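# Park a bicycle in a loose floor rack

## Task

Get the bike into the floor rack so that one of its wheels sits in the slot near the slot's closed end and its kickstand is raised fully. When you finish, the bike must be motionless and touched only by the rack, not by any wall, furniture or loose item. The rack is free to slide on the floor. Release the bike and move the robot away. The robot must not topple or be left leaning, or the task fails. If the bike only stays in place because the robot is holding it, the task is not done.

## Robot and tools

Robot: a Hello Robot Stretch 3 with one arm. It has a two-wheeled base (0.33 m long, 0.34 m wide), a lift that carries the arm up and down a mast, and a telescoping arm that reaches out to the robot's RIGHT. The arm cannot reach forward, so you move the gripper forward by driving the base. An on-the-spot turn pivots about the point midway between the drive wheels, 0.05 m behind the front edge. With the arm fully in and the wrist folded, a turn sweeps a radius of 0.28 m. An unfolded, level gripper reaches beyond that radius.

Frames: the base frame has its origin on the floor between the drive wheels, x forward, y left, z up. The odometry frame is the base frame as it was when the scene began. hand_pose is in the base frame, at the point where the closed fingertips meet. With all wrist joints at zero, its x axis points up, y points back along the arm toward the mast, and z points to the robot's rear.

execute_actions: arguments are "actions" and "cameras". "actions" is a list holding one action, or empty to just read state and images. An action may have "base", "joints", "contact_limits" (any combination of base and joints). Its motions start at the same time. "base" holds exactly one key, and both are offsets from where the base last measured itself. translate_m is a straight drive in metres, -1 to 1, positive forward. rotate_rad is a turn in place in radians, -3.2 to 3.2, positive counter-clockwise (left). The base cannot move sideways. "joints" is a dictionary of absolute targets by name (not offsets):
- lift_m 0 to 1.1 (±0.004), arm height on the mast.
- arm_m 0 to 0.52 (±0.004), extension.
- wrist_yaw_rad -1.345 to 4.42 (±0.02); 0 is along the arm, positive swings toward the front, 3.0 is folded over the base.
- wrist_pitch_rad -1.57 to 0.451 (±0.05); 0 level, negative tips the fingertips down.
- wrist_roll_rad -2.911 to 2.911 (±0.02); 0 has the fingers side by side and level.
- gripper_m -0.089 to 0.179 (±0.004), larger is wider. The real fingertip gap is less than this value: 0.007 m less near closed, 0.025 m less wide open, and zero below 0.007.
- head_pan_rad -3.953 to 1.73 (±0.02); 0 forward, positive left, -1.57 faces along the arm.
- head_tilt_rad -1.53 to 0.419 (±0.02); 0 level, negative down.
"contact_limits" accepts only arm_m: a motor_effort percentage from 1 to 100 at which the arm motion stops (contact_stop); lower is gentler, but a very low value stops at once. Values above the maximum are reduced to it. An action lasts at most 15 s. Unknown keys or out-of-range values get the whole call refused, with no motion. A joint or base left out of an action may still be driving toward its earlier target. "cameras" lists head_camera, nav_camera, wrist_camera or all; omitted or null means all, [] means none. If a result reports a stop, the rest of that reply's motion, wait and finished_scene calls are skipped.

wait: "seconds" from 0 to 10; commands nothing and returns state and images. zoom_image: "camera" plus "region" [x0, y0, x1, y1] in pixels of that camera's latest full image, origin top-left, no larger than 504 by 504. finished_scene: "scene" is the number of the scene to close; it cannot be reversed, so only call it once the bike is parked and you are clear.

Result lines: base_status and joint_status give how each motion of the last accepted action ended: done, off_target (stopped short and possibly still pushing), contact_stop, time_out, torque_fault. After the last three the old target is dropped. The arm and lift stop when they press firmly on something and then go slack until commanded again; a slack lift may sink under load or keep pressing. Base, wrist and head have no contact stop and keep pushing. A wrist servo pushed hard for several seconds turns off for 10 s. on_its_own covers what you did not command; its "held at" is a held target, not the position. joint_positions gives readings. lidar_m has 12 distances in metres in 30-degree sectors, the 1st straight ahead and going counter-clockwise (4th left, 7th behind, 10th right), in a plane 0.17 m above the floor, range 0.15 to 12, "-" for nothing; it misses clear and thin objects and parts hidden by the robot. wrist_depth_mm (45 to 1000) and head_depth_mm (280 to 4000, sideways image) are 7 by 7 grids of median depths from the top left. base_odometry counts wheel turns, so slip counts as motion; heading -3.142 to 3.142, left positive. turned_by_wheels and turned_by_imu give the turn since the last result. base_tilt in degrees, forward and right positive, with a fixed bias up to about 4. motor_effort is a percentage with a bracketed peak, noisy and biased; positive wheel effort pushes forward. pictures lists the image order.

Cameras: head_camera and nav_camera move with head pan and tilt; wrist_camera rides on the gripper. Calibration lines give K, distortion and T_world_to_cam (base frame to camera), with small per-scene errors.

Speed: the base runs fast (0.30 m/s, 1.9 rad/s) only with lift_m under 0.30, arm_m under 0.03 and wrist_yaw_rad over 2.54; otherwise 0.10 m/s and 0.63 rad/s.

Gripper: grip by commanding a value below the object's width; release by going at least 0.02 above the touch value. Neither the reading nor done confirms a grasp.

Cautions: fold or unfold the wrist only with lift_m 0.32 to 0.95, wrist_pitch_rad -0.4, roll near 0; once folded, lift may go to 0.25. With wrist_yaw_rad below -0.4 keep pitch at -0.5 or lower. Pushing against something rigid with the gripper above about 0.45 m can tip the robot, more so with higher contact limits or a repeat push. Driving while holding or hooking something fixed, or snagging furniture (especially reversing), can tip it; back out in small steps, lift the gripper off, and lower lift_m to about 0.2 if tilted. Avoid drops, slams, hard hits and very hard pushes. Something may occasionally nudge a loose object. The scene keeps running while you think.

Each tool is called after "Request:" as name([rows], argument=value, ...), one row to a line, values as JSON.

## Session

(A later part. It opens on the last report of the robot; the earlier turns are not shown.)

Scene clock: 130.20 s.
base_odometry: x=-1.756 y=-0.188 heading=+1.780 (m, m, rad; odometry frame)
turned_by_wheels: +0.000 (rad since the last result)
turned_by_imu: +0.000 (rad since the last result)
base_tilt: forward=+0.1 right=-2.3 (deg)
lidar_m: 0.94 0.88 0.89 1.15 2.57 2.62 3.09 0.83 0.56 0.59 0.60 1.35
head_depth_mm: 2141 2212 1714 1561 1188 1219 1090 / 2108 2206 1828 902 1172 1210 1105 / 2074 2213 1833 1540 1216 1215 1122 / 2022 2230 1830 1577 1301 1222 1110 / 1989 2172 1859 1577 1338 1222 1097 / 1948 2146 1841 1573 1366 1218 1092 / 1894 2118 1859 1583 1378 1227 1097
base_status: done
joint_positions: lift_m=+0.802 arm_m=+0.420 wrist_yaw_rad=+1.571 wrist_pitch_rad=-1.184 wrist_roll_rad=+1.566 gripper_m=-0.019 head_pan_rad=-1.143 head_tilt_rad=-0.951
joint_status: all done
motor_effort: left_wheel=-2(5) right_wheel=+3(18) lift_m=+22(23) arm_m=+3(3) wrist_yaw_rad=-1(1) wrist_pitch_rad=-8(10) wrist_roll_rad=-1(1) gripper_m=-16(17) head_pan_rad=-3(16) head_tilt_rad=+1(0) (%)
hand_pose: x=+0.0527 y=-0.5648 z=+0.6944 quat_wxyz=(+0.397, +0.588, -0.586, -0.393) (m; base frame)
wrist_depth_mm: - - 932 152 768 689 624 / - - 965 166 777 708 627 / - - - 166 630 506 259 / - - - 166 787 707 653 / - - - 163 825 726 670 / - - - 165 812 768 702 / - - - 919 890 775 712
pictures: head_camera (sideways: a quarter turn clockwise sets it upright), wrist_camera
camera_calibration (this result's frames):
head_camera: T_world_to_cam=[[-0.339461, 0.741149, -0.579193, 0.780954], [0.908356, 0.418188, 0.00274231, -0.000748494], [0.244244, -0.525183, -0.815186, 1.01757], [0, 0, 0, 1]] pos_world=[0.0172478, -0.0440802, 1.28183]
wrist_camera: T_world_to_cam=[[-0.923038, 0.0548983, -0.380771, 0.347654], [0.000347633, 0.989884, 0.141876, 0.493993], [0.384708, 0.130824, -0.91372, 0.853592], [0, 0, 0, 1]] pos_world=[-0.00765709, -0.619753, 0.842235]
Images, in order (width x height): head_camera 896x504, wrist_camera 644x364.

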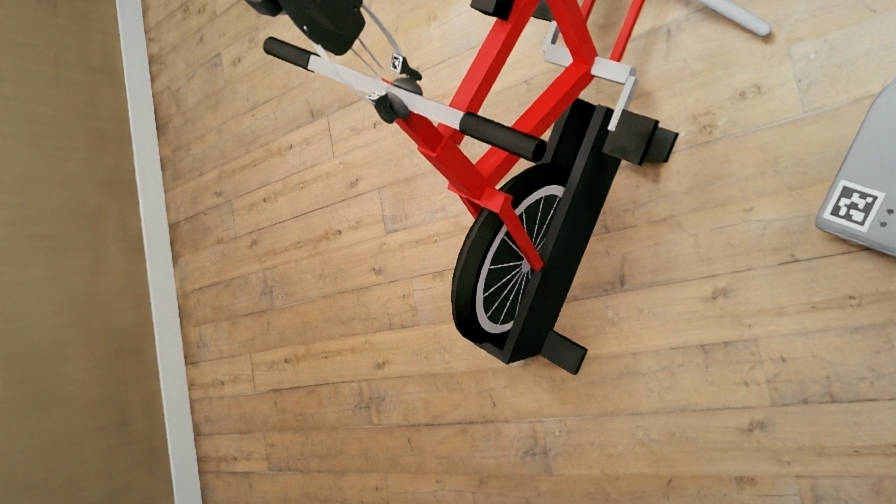

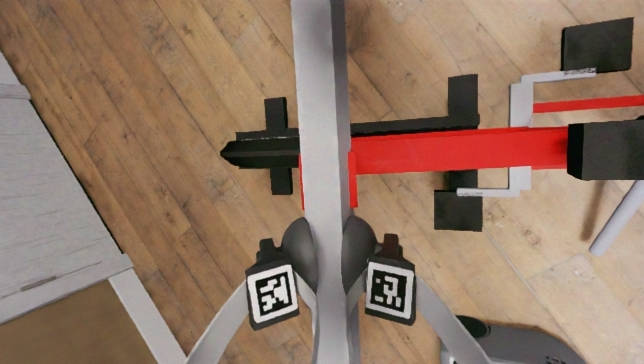

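Request:
execute_actions([
  {"joints": {"gripper_m": 0.11, "head_pan_rad": -1.5, "head_tilt_rad": -1.0}},
], cameras=["head_camera", "wrist_camera"])

Scene clock: 132.63 s.
base_odometry: x=-1.756 y=-0.188 heading=+1.780 (m, m, rad; odometry frame)
turned_by_wheels: +0.000 (rad since the last result)
turned_by_imu: +0.000 (rad since the last result)
base_tilt: forward=+0.1 right=-2.3 (deg)
lidar_m: 0.94 0.88 0.90 1.15 2.57 2.61 3.08 0.82 0.56 0.59 0.60 1.35
head_depth_mm: 2599 2170 - - 1291 1185 1087 / 2539 2044 1777 976 1290 1208 1117 / 2447 - 1772 1226 1304 1206 - / 2351 2098 1689 1081 1284 1211 1121 / 2210 2114 1770 1102 1290 1212 1099 / 2098 2110 1780 1534 1295 1210 1089 / 1964 2100 1799 1544 1310 1207 1094
base_status: not commanded
joint_positions: lift_m=+0.802 arm_m=+0.420 wrist_yaw_rad=+1.571 wrist_pitch_rad=-1.197 wrist_roll_rad=+1.566 gripper_m=+0.110 head_pan_rad=-1.493 head_tilt_rad=-0.987
joint_status: all done
motor_effort: left_wheel=-2(2) right_wheel=+3(3) lift_m=+22(22) arm_m=+3(3) wrist_yaw_rad=-2(1) wrist_pitch_rad=-2(8) wrist_roll_rad=-1(1) gripper_m=+1(81) head_pan_rad=-3(24) head_tilt_rad=-8(15) (%)
hand_pose: x=+0.0495 y=-0.5648 z=+0.6935 quat_wxyz=(+0.400, +0.585, -0.583, -0.397) (m; base frame)
wrist_depth_mm: - - 951 157 751 696 621 / - - 936 156 787 703 631 / - - - 157 629 521 376 / - - - 166 610 567 244 / - - - 174 846 735 679 / - - - 173 858 - 699 / - - - 172 887 - 702
pictures: head_camera (sideways: a quarter turn clockwise sets it upright), wrist_camera
camera_calibration (this result's frames):
head_camera: T_world_to_cam=[[-0.0664725, 0.832695, -0.549727, 0.740902], [0.996673, 0.0814577, 0.00287063, -0.00145415], [0.0471699, -0.547707, -0.835339, 1.04497], [0, 0, 0, 1]] pos_world=[0.00140776, -0.0444884, 1.2802]
wrist_camera: T_world_to_cam=[[-0.927808, 0.0549062, -0.368995, 0.336476], [0.00216452, 0.989886, 0.141852, 0.494055], [0.373051, 0.130813, -0.918543, 0.857874], [0, 0, 0, 1]] pos_world=[-0.0089148, -0.619754, 0.842069]
Images, in order (width x height): head_camera 896x504, wrist_camera 644x364.

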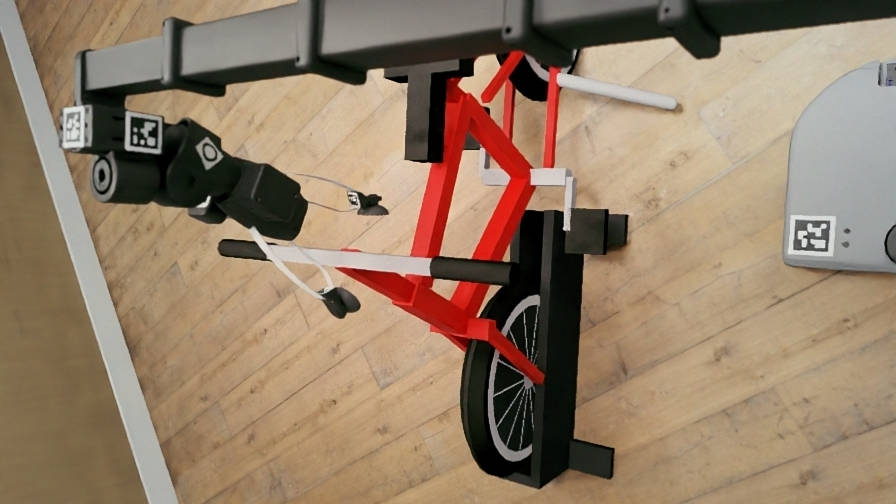

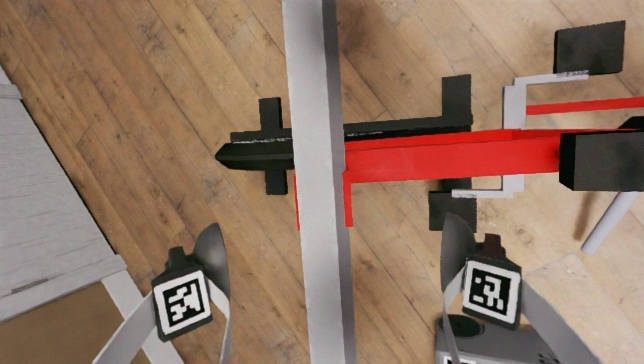

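Request:
zoom_image(camera="head_camera", region=[370, 40, 710, 260])

Region (370, 40, 710, 260) of head_camera's 896x504 image, scaled by 1.482, with more detail than that image has; it fills the top 326 rows of this view, and the rest is white.

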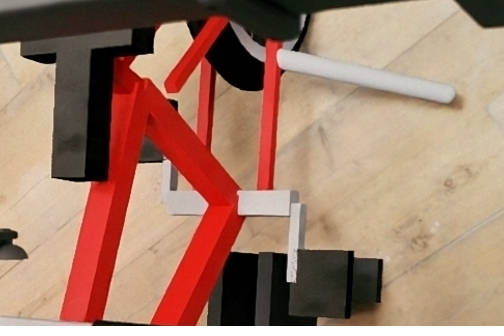

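Request:
execute_actions([
  {"base": {"translate_m": -0.1}, "joints": {"lift_m": 0.835, "arm_m": 0.29}},
], cameras=["head_camera"])

Scene clock: 135.90 s.
base_odometry: x=-1.735 y=-0.286 heading=+1.780 (m, m, rad; odometry frame)
turned_by_wheels: +0.000 (rad since the last result)
turned_by_imu: +0.000 (rad since the last result)
base_tilt: forward=+0.1 right=-2.3 (deg)
lidar_m: 1.03 0.96 0.98 1.26 2.50 2.56 2.99 2.80 0.52 0.60 0.62 1.48
head_depth_mm: 2562 - - 1494 1271 1190 1093 / 2544 - 1756 906 1279 1208 1121 / 2462 2286 - 1035 1353 1205 - / 2342 2097 1810 1476 1284 1204 1124 / 2269 2114 1743 1080 1275 1208 1094 / 2146 2118 1776 1075 1290 1208 1095 / 2023 2112 1799 1541 1299 1217 1093
base_status: done
joint_positions: lift_m=+0.835 arm_m=+0.290 wrist_yaw_rad=+1.571 wrist_pitch_rad=-1.198 wrist_roll_rad=+1.566 gripper_m=+0.110 head_pan_rad=-1.493 head_tilt_rad=-0.988
joint_status: all done
motor_effort: left_wheel=-3(7) right_wheel=+4(6) lift_m=+31(33) arm_m=-2(3) wrist_yaw_rad=-1(1) wrist_pitch_rad=-1(2) wrist_roll_rad=-1(1) gripper_m=+1(1) head_pan_rad=-4(3) head_tilt_rad=-8(8) (%)
hand_pose: x=+0.0493 y=-0.4353 z=+0.7260 quat_wxyz=(+0.401, +0.585, -0.583, -0.397) (m; base frame)
wrist_depth_mm: - - 269 355 346 277 246 / - - 360 526 580 715 516 / - - 810 892 791 743 685 / - - - 970 853 769 700 / - - - 967 844 774 714 / - - - - 905 - 728 / - - - - 916 - 733
pictures: head_camera (sideways: a quarter turn clockwise sets it upright)
camera_calibration (this result's frames):
head_camera: T_world_to_cam=[[-0.066228, 0.832899, -0.549447, 0.740536], [0.996698, 0.081147, 0.00287182, -0.00145585], [0.0469779, -0.547443, -0.835523, 1.04521], [0, 0, 0, 1]] pos_world=[0.00139337, -0.0444797, 1.28019]
Images, in order (width x height): head_camera 896x504.

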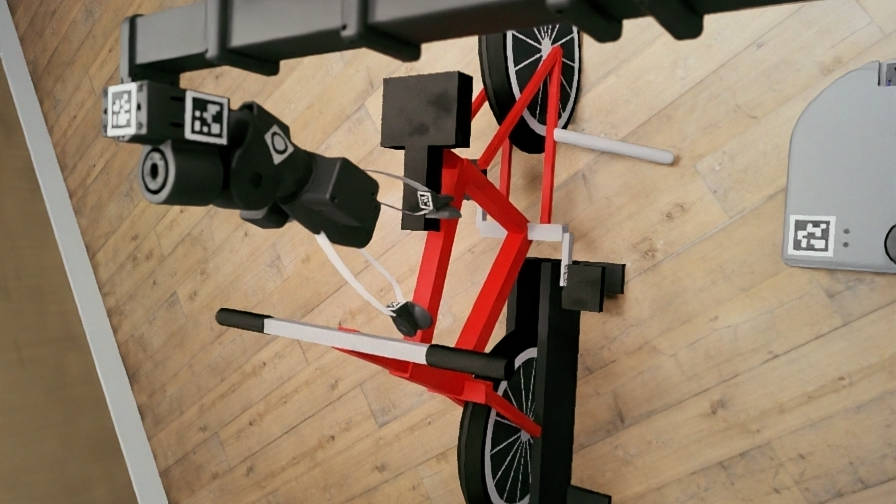

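Request:
execute_actions([
  {"base": {"translate_m": -0.137}, "joints": {"lift_m": 0.23, "arm_m": 0.217, "wrist_yaw_rad": 0.0, "wrist_roll_rad": 0.0, "head_pan_rad": -1.45, "head_tilt_rad": -1.1}},
], cameras=["head_camera", "wrist_camera"])

Scene clock: 142.57 s.
base_odometry: x=-1.707 y=-0.420 heading=+1.780 (m, m, rad; odometry frame)
turned_by_wheels: +0.000 (rad since the last result)
turned_by_imu: +0.001 (rad since the last result)
base_tilt: forward=+0.1 right=-2.3 (deg)
lidar_m: 1.15 1.07 1.09 1.40 2.44 2.47 2.87 2.69 0.60 0.50 0.68 0.82
head_depth_mm: 2117 1833 1599 1368 1287 1177 1094 / 2094 1827 1608 1195 1297 1195 - / 2124 1810 1555 1171 1262 1195 - / 2127 1839 1597 1362 1309 1197 - / 2132 1828 1610 1284 1297 1179 1090 / 2136 1802 1611 1242 1298 1189 1087 / 2100 1836 1570 1214 1309 1181 1087
base_status: done
joint_positions: lift_m=+0.230 arm_m=+0.217 wrist_yaw_rad=+0.003 wrist_pitch_rad=-1.200 wrist_roll_rad=+0.004 gripper_m=+0.110 head_pan_rad=-1.457 head_tilt_rad=-1.086
joint_status: all done
motor_effort: left_wheel=-2(8) right_wheel=+3(5) lift_m=+22(26) arm_m=-2(0) wrist_yaw_rad=-4(3) wrist_pitch_rad=-1(2) wrist_roll_rad=-3(4) gripper_m=+1(0) head_pan_rad=+3(10) head_tilt_rad=-8(22) (%)
hand_pose: x=-0.0214 y=-0.4326 z=+0.1213 quat_wxyz=(+0.583, +0.399, -0.584, -0.399) (m; base frame)
wrist_depth_mm: 318 340 334 128 219 223 231 / 321 323 320 136 309 305 309 / 295 310 306 145 302 300 296 / 288 300 298 289 293 288 287 / 289 291 285 167 284 280 275 / 281 281 274 179 273 - 269 / 273 267 269 261 263 259 259
pictures: head_camera (sideways: a quarter turn clockwise sets it upright), wrist_camera
camera_calibration (this result's frames):
head_camera: T_world_to_cam=[[-0.102066, 0.879783, -0.46429, 0.629824], [0.993137, 0.11691, 0.00320751, -0.00187078], [0.0571019, -0.460776, -0.885677, 1.11034], [0, 0, 0, 1]] pos_world=[0.0027395, -0.0422732, 1.27583]
wrist_camera: T_world_to_cam=[[-0.998115, 0.054878, -0.0274908, 0.00935068], [0.0598137, 0.970145, -0.235034, 0.482977], [0.0137719, -0.236235, -0.971598, 0.18147], [0, 0, 0, 1]] pos_world=[-0.0220548, -0.426202, 0.290089]
Images, in order (width x height): head_camera 896x504, wrist_camera 644x364.

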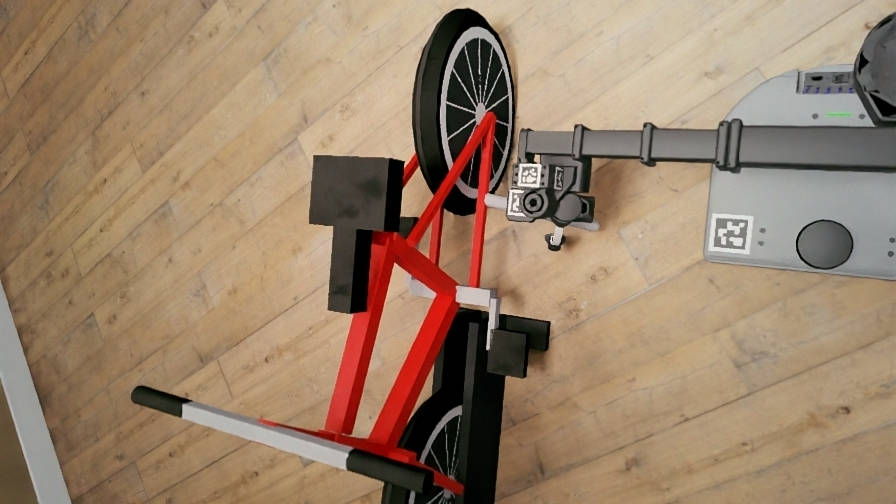

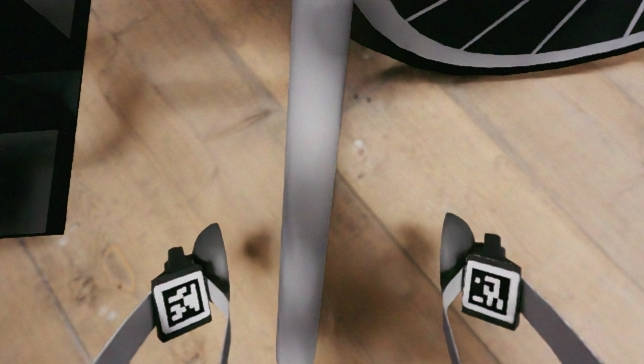

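Request:
execute_actions([
  {"base": {"translate_m": 0.012}, "joints": {"lift_m": 0.201, "arm_m": 0.197, "wrist_pitch_rad": -0.95, "wrist_roll_rad": -0.75}},
], cameras=["head_camera", "wrist_camera"])

Scene clock: 144.53 s.
base_odometry: x=-1.709 y=-0.408 heading=+1.779 (m, m, rad; odometry frame)
turned_by_wheels: +0.000 (rad since the last result)
turned_by_imu: +0.000 (rad since the last result)
base_tilt: forward=+0.1 right=-2.4 (deg)
lidar_m: 1.14 1.06 1.08 1.39 2.44 2.48 2.88 2.70 0.60 0.50 0.68 0.82
head_depth_mm: 2101 1825 1611 1254 1295 1178 1090 / 2135 1835 1608 1195 1298 1191 - / 2135 1833 917 1173 1255 1212 - / 2144 1840 1619 1380 1281 1193 - / 2119 1850 1606 1281 1301 1191 1089 / 2145 1810 1573 1247 1309 1188 1089 / 2093 1836 1594 1205 1301 1192 1087
base_status: done
joint_positions: lift_m=+0.201 arm_m=+0.197 wrist_yaw_rad=+0.003 wrist_pitch_rad=-0.963 wrist_roll_rad=-0.747 gripper_m=+0.110 head_pan_rad=-1.457 head_tilt_rad=-1.086
joint_status: all done
motor_effort: left_wheel=-3(6) right_wheel=+3(9) lift_m=+23(23) arm_m=-2(2) wrist_yaw_rad=-3(2) wrist_pitch_rad=+6(8) wrist_roll_rad=-2(2) gripper_m=+0(0) head_pan_rad=+2(3) head_tilt_rad=-9(8) (%)
hand_pose: x=-0.0211 y=-0.4688 z=+0.1158 quat_wxyz=(+0.812, +0.425, -0.354, -0.185) (m; base frame)
wrist_depth_mm: 244 281 321 363 407 127 131 / 247 272 303 341 376 133 136 / 241 260 288 321 341 130 134 / 230 249 274 304 136 203 180 / 222 237 262 278 137 244 205 / 213 224 252 141 301 - 239 / 205 217 147 258 286 316 274
pictures: head_camera (sideways: a quarter turn clockwise sets it upright), wrist_camera
camera_calibration (this result's frames):
head_camera: T_world_to_cam=[[-0.102162, 0.879773, -0.464287, 0.62982], [0.993125, 0.117017, 0.00320752, -0.00187071], [0.0571513, -0.460767, -0.885679, 1.11034], [0, 0, 0, 1]] pos_world=[0.00274406, -0.0422735, 1.27583]
wrist_camera: T_world_to_cam=[[-0.771462, -0.526151, 0.357786, -0.300764], [-0.631377, 0.702664, -0.328064, 0.387519], [-0.0787922, -0.478987, -0.874279, 0.0405131], [0, 0, 0, 1]] pos_world=[0.0158341, -0.411138, 0.27016]
Images, in order (width x height): head_camera 896x504, wrist_camera 644x364.

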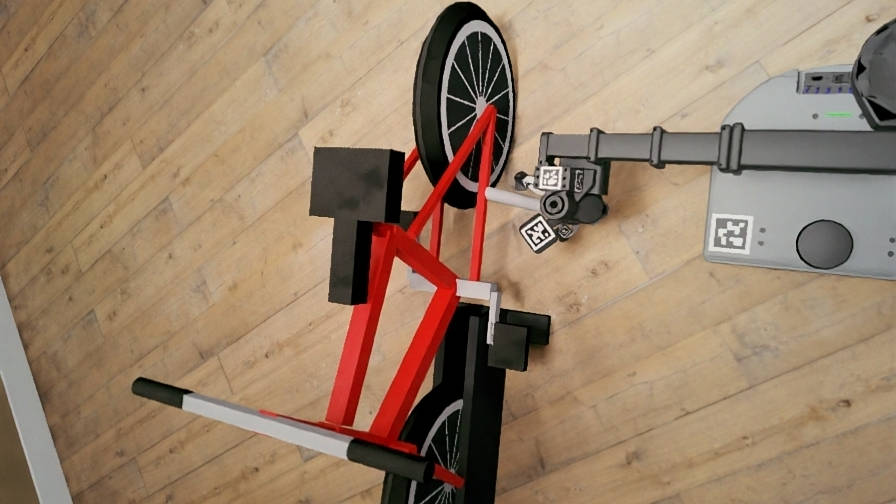

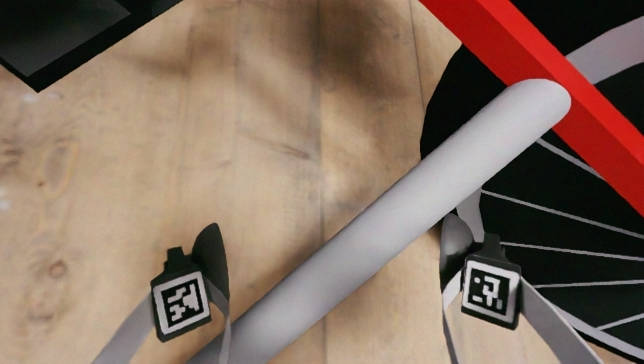

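Request:
execute_actions([
  {"base": {"translate_m": -0.042}, "joints": {"wrist_roll_rad": -1.3}},
], cameras=["head_camera", "wrist_camera"])

Scene clock: 146.27 s.
base_odometry: x=-1.701 y=-0.449 heading=+1.780 (m, m, rad; odometry frame)
turned_by_wheels: +0.000 (rad since the last result)
turned_by_imu: +0.001 (rad since the last result)
base_tilt: forward=+0.1 right=-2.3 (deg)
lidar_m: 1.17 1.10 1.12 1.44 2.42 2.46 2.84 2.66 0.60 0.51 0.70 0.82
head_depth_mm: 2101 1828 1613 1411 1299 1179 1098 / 2096 1835 1595 1160 1311 1191 - / 2138 1836 1586 1177 1260 1209 - / 2134 1817 1614 1368 1291 1202 - / 2138 1841 1611 1342 1295 1185 1089 / 2141 1820 1607 1244 1304 1188 1089 / 2089 1849 951 1205 1303 1193 1093
base_status: done
joint_positions: lift_m=+0.201 arm_m=+0.197 wrist_yaw_rad=+0.006 wrist_pitch_rad=-0.956 wrist_roll_rad=-1.277 gripper_m=+0.110 head_pan_rad=-1.457 head_tilt_rad=-1.086
joint_status: wrist_roll_rad off_target (ended at -1.277, target -1.300)
motor_effort: left_wheel=+4(14) right_wheel=-10(18) lift_m=+23(23) arm_m=-1(2) wrist_yaw_rad=-6(24) wrist_pitch_rad=+3(6) wrist_roll_rad=-13(40) gripper_m=-2(3) head_pan_rad=+3(3) head_tilt_rad=-9(9) (%)
hand_pose: x=-0.0206 y=-0.4703 z=+0.1167 quat_wxyz=(+0.878, +0.456, -0.128, -0.065) (m; base frame)
wrist_depth_mm: 207 229 264 312 380 448 147 / 205 228 262 308 372 197 135 / 202 224 257 302 347 175 133 / 201 224 255 298 248 132 139 / 198 220 256 279 134 196 145 / 197 212 151 138 293 - 149 / 196 147 140 286 321 242 150
pictures: head_camera (sideways: a quarter turn clockwise sets it upright), wrist_camera
camera_calibration (this result's frames):
head_camera: T_world_to_cam=[[-0.102305, 0.879761, -0.464278, 0.629811], [0.993106, 0.117178, 0.00320755, -0.00187064], [0.0572252, -0.460749, -0.885683, 1.11034], [0, 0, 0, 1]] pos_world=[0.00275089, -0.0422738, 1.27583]
wrist_camera: T_world_to_cam=[[-0.341188, -0.772151, 0.536072, -0.429091], [-0.932429, 0.350224, -0.0889943, 0.189392], [-0.119028, -0.530213, -0.839468, 0.0116236], [0, 0, 0, 1]] pos_world=[0.0315779, -0.39149, 0.256636]
Images, in order (width x height): head_camera 896x504, wrist_camera 644x364.

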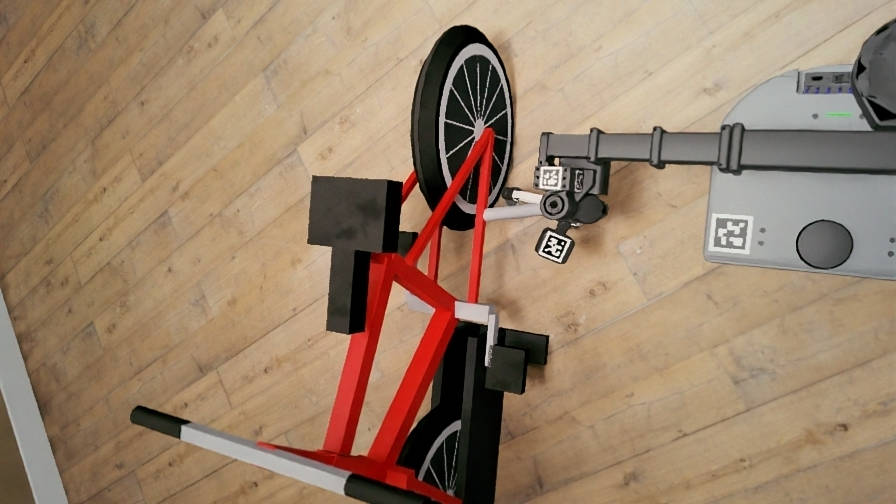

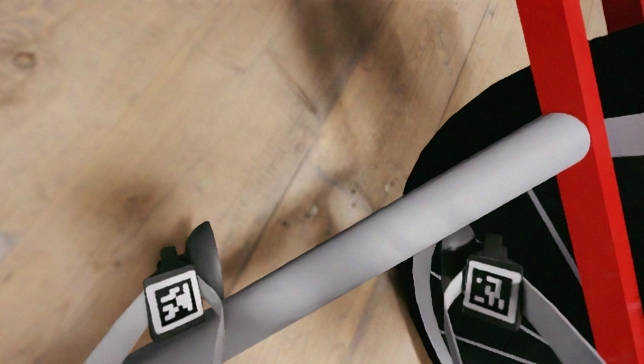

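Request:
execute_actions([
  {"base": {"translate_m": -0.058}, "joints": {"wrist_roll_rad": -1.7, "gripper_m": 0.09, "arm_m": 0.204, "lift_m": 0.213}},
], cameras=["head_camera", "wrist_camera"])

Scene clock: 148.37 s.
base_odometry: x=-1.689 y=-0.506 heading=+1.780 (m, m, rad; odometry frame)
turned_by_wheels: +0.000 (rad since the last result)
turned_by_imu: +0.000 (rad since the last result)
base_tilt: forward=+0.1 right=-2.3 (deg)
lidar_m: 1.22 1.14 1.17 1.51 2.38 2.41 2.79 2.62 0.60 0.49 0.74 0.82
head_depth_mm: 2127 1837 1597 1432 1296 1179 1096 / 2098 1826 1611 1206 1295 1193 - / 2121 1845 1617 1146 1260 1207 - / 2104 1836 1553 1179 1273 1196 - / 2129 1851 1617 1236 1296 1184 1085 / 2137 1853 1608 1241 1282 1184 1089 / 2059 1797 1625 1229 1311 1185 1092
base_status: done
joint_positions: lift_m=+0.213 arm_m=+0.204 wrist_yaw_rad=-0.004 wrist_pitch_rad=-0.947 wrist_roll_rad=-1.698 gripper_m=+0.090 head_pan_rad=-1.457 head_tilt_rad=-1.086
joint_status: all done
motor_effort: left_wheel=-4(18) right_wheel=+7(20) lift_m=+31(39) arm_m=+1(3) wrist_yaw_rad=+4(32) wrist_pitch_rad=-2(6) wrist_roll_rad=-2(37) gripper_m=-1(77) head_pan_rad=+3(3) head_tilt_rad=-9(8) (%)
hand_pose: x=-0.0218 y=-0.4792 z=+0.1295 quat_wxyz=(+0.888, +0.455, +0.056, +0.027) (m; base frame)
wrist_depth_mm: 188 210 243 284 345 396 132 / 193 214 248 292 337 140 134 / 196 219 252 299 242 134 143 / 199 224 260 308 139 178 144 / 204 228 273 307 136 187 148 / 208 231 291 142 249 154 152 / 212 233 272 143 251 199 149
pictures: head_camera (sideways: a quarter turn clockwise sets it upright), wrist_camera
camera_calibration (this result's frames):
head_camera: T_world_to_cam=[[-0.102311, 0.87976, -0.464278, 0.62981], [0.993105, 0.117185, 0.00320755, -0.00187063], [0.0572285, -0.460749, -0.885684, 1.11034], [0, 0, 0, 1]] pos_world=[0.0027512, -0.0422738, 1.27583]
wrist_camera: T_world_to_cam=[[0.0641302, -0.813601, 0.577876, -0.459688], [-0.988829, 0.0262702, 0.146722, 0.00552026], [-0.134554, -0.580829, -0.802828, -0.0117829], [0, 0, 0, 1]] pos_world=[0.0333531, -0.380992, 0.255373]
Images, in order (width x height): head_camera 896x504, wrist_camera 644x364.

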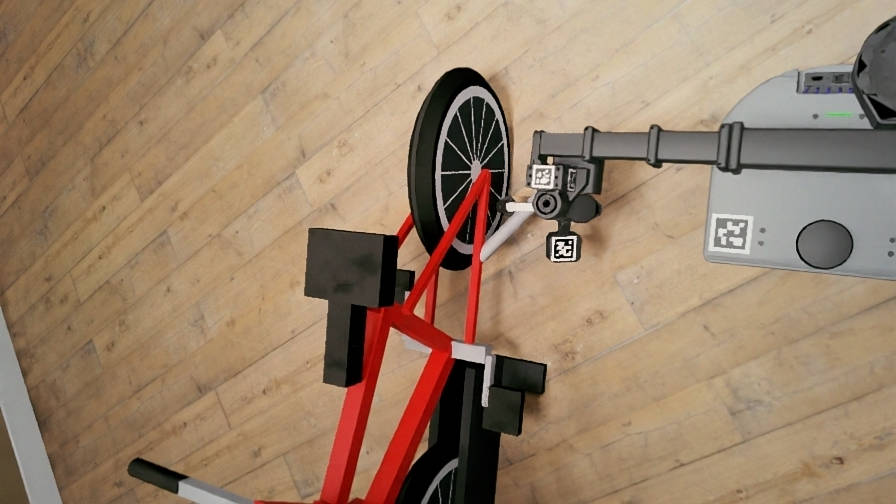

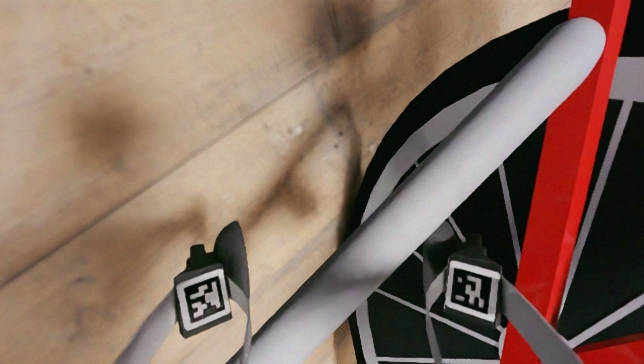

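Request:
execute_actions([
  {"base": {"translate_m": -0.15}, "joints": {"head_pan_rad": -1.15, "head_tilt_rad": -1.0}},
], cameras=["head_camera", "wrist_camera"])

Scene clock: 151.47 s.
base_odometry: x=-1.658 y=-0.652 heading=+1.779 (m, m, rad; odometry frame)
turned_by_wheels: +0.000 (rad since the last result)
turned_by_imu: +0.000 (rad since the last result)
base_tilt: forward=+0.1 right=-2.3 (deg)
lidar_m: 1.35 1.27 1.29 1.66 2.30 2.33 2.67 2.49 2.54 0.58 0.60 0.84
head_depth_mm: 2393 2056 1732 1501 1319 1197 1086 / 2366 2071 1741 1506 1174 1182 1119 / 2349 2054 1746 1519 1295 1197 - / 2307 2049 1757 1085 1334 1201 1105 / 2273 2044 1754 1368 1348 1215 1091 / 2256 2023 1752 1267 1343 1206 1093 / 2182 2085 1119 1397 1348 1211 1093
base_status: done
joint_positions: lift_m=+0.213 arm_m=+0.204 wrist_yaw_rad=-0.003 wrist_pitch_rad=-0.951 wrist_roll_rad=-1.698 gripper_m=+0.090 head_pan_rad=-1.157 head_tilt_rad=-1.001
joint_status: all done
motor_effort: left_wheel=-2(11) right_wheel=+3(18) lift_m=+29(31) arm_m=+0(0) wrist_yaw_rad=+3(15) wrist_pitch_rad=+0(17) wrist_roll_rad=-2(7) gripper_m=+0(6) head_pan_rad=+4(23) head_tilt_rad=+1(14) (%)
hand_pose: x=-0.0217 y=-0.4782 z=+0.1291 quat_wxyz=(+0.887, +0.457, +0.056, +0.027) (m; base frame)
wrist_depth_mm: 188 210 239 283 242 187 122 / 191 213 247 290 241 189 137 / 195 218 253 292 246 189 148 / 199 223 260 308 245 134 151 / 202 229 270 318 260 186 157 / 209 230 290 329 379 181 157 / 212 232 285 340 417 201 158
pictures: head_camera (sideways: a quarter turn clockwise sets it upright), wrist_camera
camera_calibration (this result's frames):
head_camera: T_world_to_cam=[[-0.34026, 0.77086, -0.538514, 0.727964], [0.914083, 0.405517, 0.00291774, -0.00101163], [0.220626, -0.491253, -0.842612, 1.05337], [0, 0, 0, 1]] pos_world=[0.0162219, -0.0432783, 1.2796]
wrist_camera: T_world_to_cam=[[0.0644178, -0.815995, 0.574459, -0.459357], [-0.988835, 0.0253204, 0.146851, 0.00513358], [-0.134375, -0.577505, -0.805253, -0.00970229], [0, 0, 0, 1]] pos_world=[0.0333633, -0.380566, 0.255315]
Images, in order (width x height): head_camera 896x504, wrist_camera 644x364.

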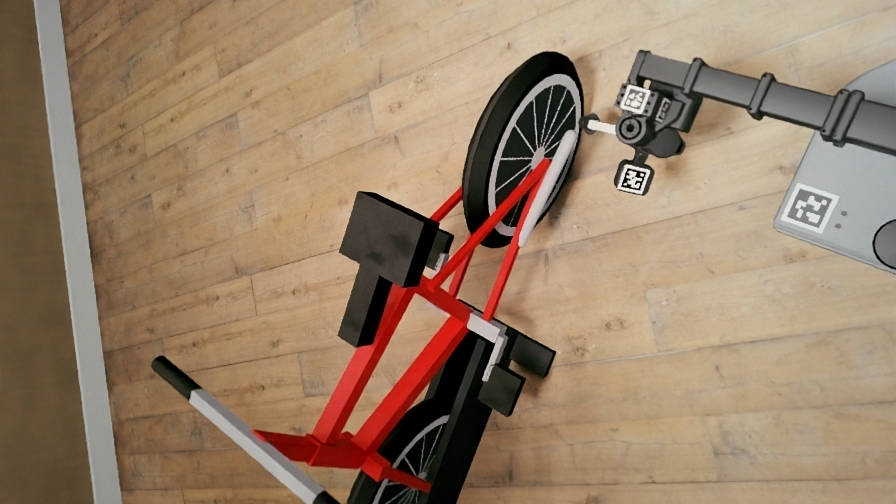

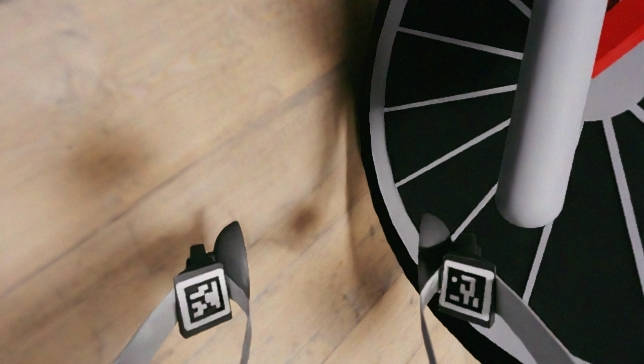

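Request:
execute_actions(actions=[], cameras=["nav_camera", "head_camera"])

Scene clock: 151.63 s.
base_odometry: x=-1.658 y=-0.652 heading=+1.779 (m, m, rad; odometry frame)
turned_by_wheels: +0.000 (rad since the last result)
turned_by_imu: +0.000 (rad since the last result)
base_tilt: forward=+0.1 right=-2.3 (deg)
lidar_m: 1.35 1.27 1.30 1.66 2.30 2.33 2.66 2.49 2.54 0.58 0.60 0.84
head_depth_mm: 2414 2049 1741 1507 1316 1199 1087 / 2345 2040 1733 1503 1175 1183 1112 / 2312 2054 1738 1510 1296 1197 - / 2293 2048 1742 1082 1345 1207 1102 / 2281 2061 1753 1359 1340 1201 1089 / 2223 2006 1754 1271 1344 1198 1093 / 2182 2078 1111 1393 1350 1204 1095
base_status: done
joint_positions: lift_m=+0.213 arm_m=+0.204 wrist_yaw_rad=-0.003 wrist_pitch_rad=-0.951 wrist_roll_rad=-1.698 gripper_m=+0.090 head_pan_rad=-1.157 head_tilt_rad=-1.001
joint_status: all done
motor_effort: left_wheel=-2(11) right_wheel=+3(18) lift_m=+29(31) arm_m=+0(0) wrist_yaw_rad=+3(15) wrist_pitch_rad=+0(17) wrist_roll_rad=-2(7) gripper_m=+0(6) head_pan_rad=+3(23) head_tilt_rad=+0(14) (%)
hand_pose: x=-0.0217 y=-0.4782 z=+0.1291 quat_wxyz=(+0.887, +0.457, +0.056, +0.027) (m; base frame)
wrist_depth_mm: 188 208 242 282 241 187 122 / 192 213 246 290 244 188 137 / 196 218 253 292 243 189 148 / 200 223 258 308 245 135 152 / 204 227 269 320 260 187 156 / 208 231 292 328 379 181 158 / 213 232 284 341 416 201 158
pictures: head_camera (sideways: a quarter turn clockwise sets it upright), nav_camera (sideways: a quarter turn counterclockwise sets it upright)
camera_calibration (this result's frames):
head_camera: T_world_to_cam=[[-0.34026, 0.77086, -0.538514, 0.727964], [0.914083, 0.405518, 0.00291774, -0.00101163], [0.220626, -0.491253, -0.842612, 1.05337], [0, 0, 0, 1]] pos_world=[0.016222, -0.0432783, 1.2796]
nav_camera: T_world_to_cam=[[0.328578, -0.764017, 0.555261, -0.680785], [-0.915151, -0.402906, -0.0128381, 0.072816], [0.233527, -0.503929, -0.831577, 1.04065], [0, 0, 0, 1]] pos_world=[0.0473094, 0.0336203, 1.24433]
Images, in order (width x height): head_camera 896x504, nav_camera 672x504.

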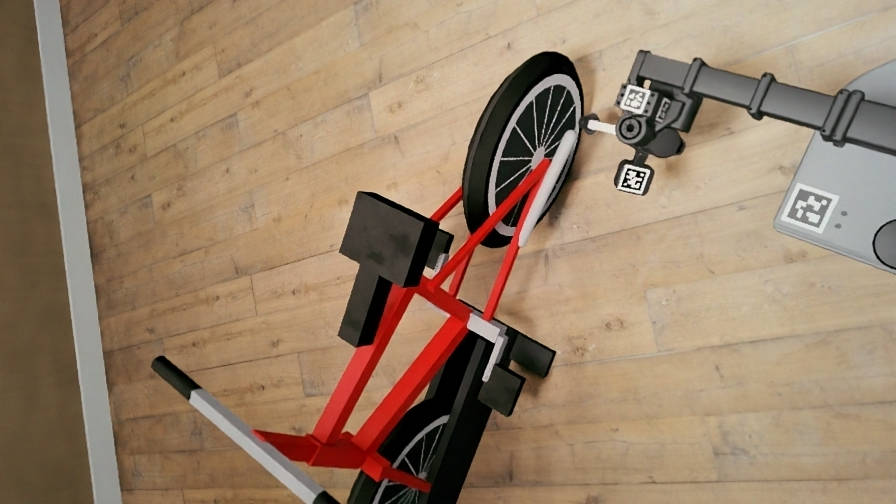

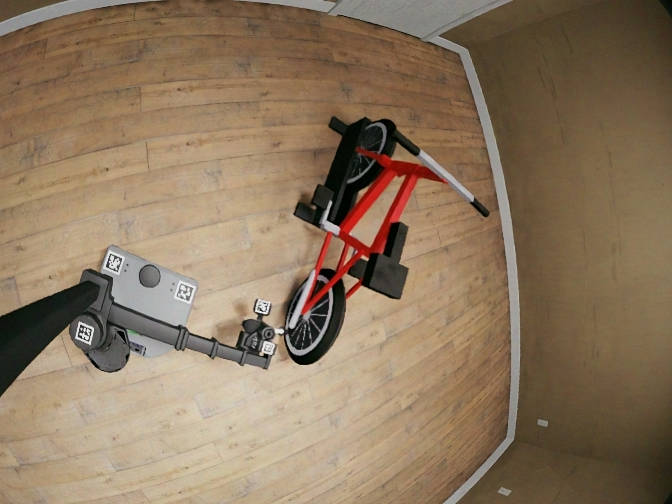

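Request:
zoom_image(camera="nav_camera", region=[280, 100, 440, 250])

Request:
zoom_image(camera="head_camera", region=[400, 100, 640, 504])

Region (280, 100, 440, 250) of nav_camera's 672x504 image, scaled by 3.150, with more detail than that image has; it fills the top 472 rows of this view, and the rest is white.

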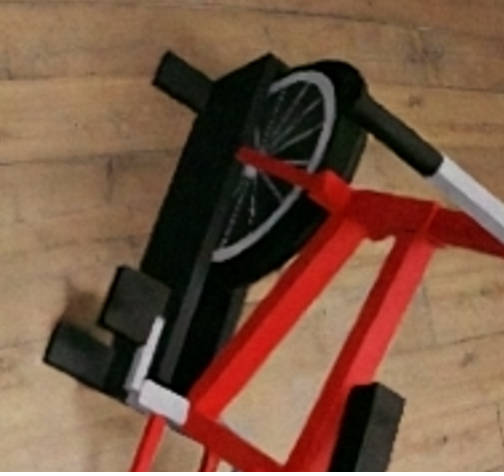

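Region (400, 100, 640, 504) of head_camera's 896x504 image, scaled by 1.248, with more detail than that image has; it fills the left 299 columns of this view, and the rest is white.

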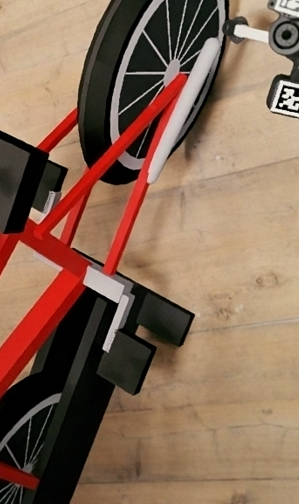

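Request:
execute_actions([
  {"base": {"translate_m": -0.3}, "joints": {"arm_m": 0.0, "gripper_m": 0.02, "head_pan_rad": -0.7, "head_tilt_rad": -0.8}},
], cameras=["head_camera", "nav_camera"])

Scene clock: 156.43 s.
base_odometry: x=-1.595 y=-0.946 heading=+1.779 (m, m, rad; odometry frame)
turned_by_wheels: +0.000 (rad since the last result)
turned_by_imu: +0.000 (rad since the last result)
base_tilt: forward=+0.1 right=-2.3 (deg)
lidar_m: 1.62 1.52 1.54 1.98 2.13 2.16 2.40 2.25 2.29 2.81 0.61 1.08
head_depth_mm: 2178 2473 2219 1777 1483 1257 1124 / 2270 2559 2225 1780 1147 1211 1125 / 2281 2566 2217 1188 1208 1283 1126 / 2349 2607 2158 1318 1469 1292 1136 / 2413 2675 2100 1473 1471 1288 1131 / 2488 2710 2255 1704 1492 1298 1133 / 2422 2601 2255 1806 1511 1291 1126
base_status: done
joint_positions: lift_m=+0.213 arm_m=+0.000 wrist_yaw_rad=-0.001 wrist_pitch_rad=-0.952 wrist_roll_rad=-1.700 gripper_m=+0.020 head_pan_rad=-0.707 head_tilt_rad=-0.803
joint_status: all done
motor_effort: left_wheel=-3(9) right_wheel=+4(5) lift_m=+29(29) arm_m=-2(0) wrist_yaw_rad=+1(3) wrist_pitch_rad=+1(1) wrist_roll_rad=-1(2) gripper_m=+0(79) head_pan_rad=+3(27) head_tilt_rad=+2(26) (%)
hand_pose: x=-0.0215 y=-0.2742 z=+0.1289 quat_wxyz=(+0.887, +0.458, +0.057, +0.029) (m; base frame)
wrist_depth_mm: 189 209 241 283 343 435 600 / 194 214 247 292 354 454 631 / 201 219 254 299 368 478 666 / - 223 260 306 386 502 724 / - 228 264 323 409 530 791 / - 233 266 335 450 559 846 / - 240 288 345 422 606 934
pictures: head_camera (sideways: a quarter turn clockwise sets it upright), nav_camera (sideways: a quarter turn counterclockwise sets it upright)
camera_calibration (this result's frames):
head_camera: T_world_to_cam=[[-0.548911, 0.467132, -0.69317, 0.930741], [0.646502, 0.762909, 0.00217442, 0.00158769], [0.529842, -0.446942, -0.720771, 0.893059], [0, 0, 0, 1]] pos_world=[0.0366875, -0.0368441, 1.28885]
nav_camera: T_world_to_cam=[[0.533082, -0.464054, 0.707444, -0.88032], [-0.64708, -0.76232, -0.0124552, 0.0706854], [0.545079, -0.451133, -0.70666, 0.876317], [0, 0, 0, 1]] pos_world=[0.03736, 0.0407043, 1.24292]
Images, in order (width x height): head_camera 896x504, nav_camera 672x504.

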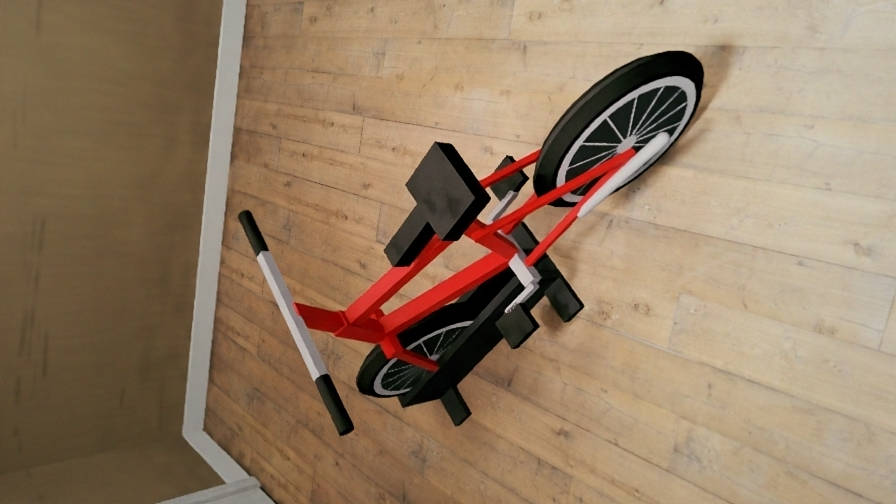

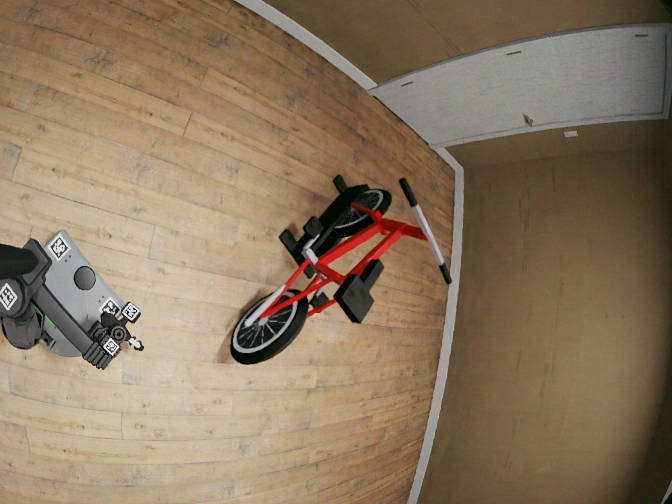

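The bike is standing in the rack with its front wheel at the closed end and the kickstand folded, and the robot is clear.

Request:
finished_scene(scene=2)

The scene is finished: the task was done.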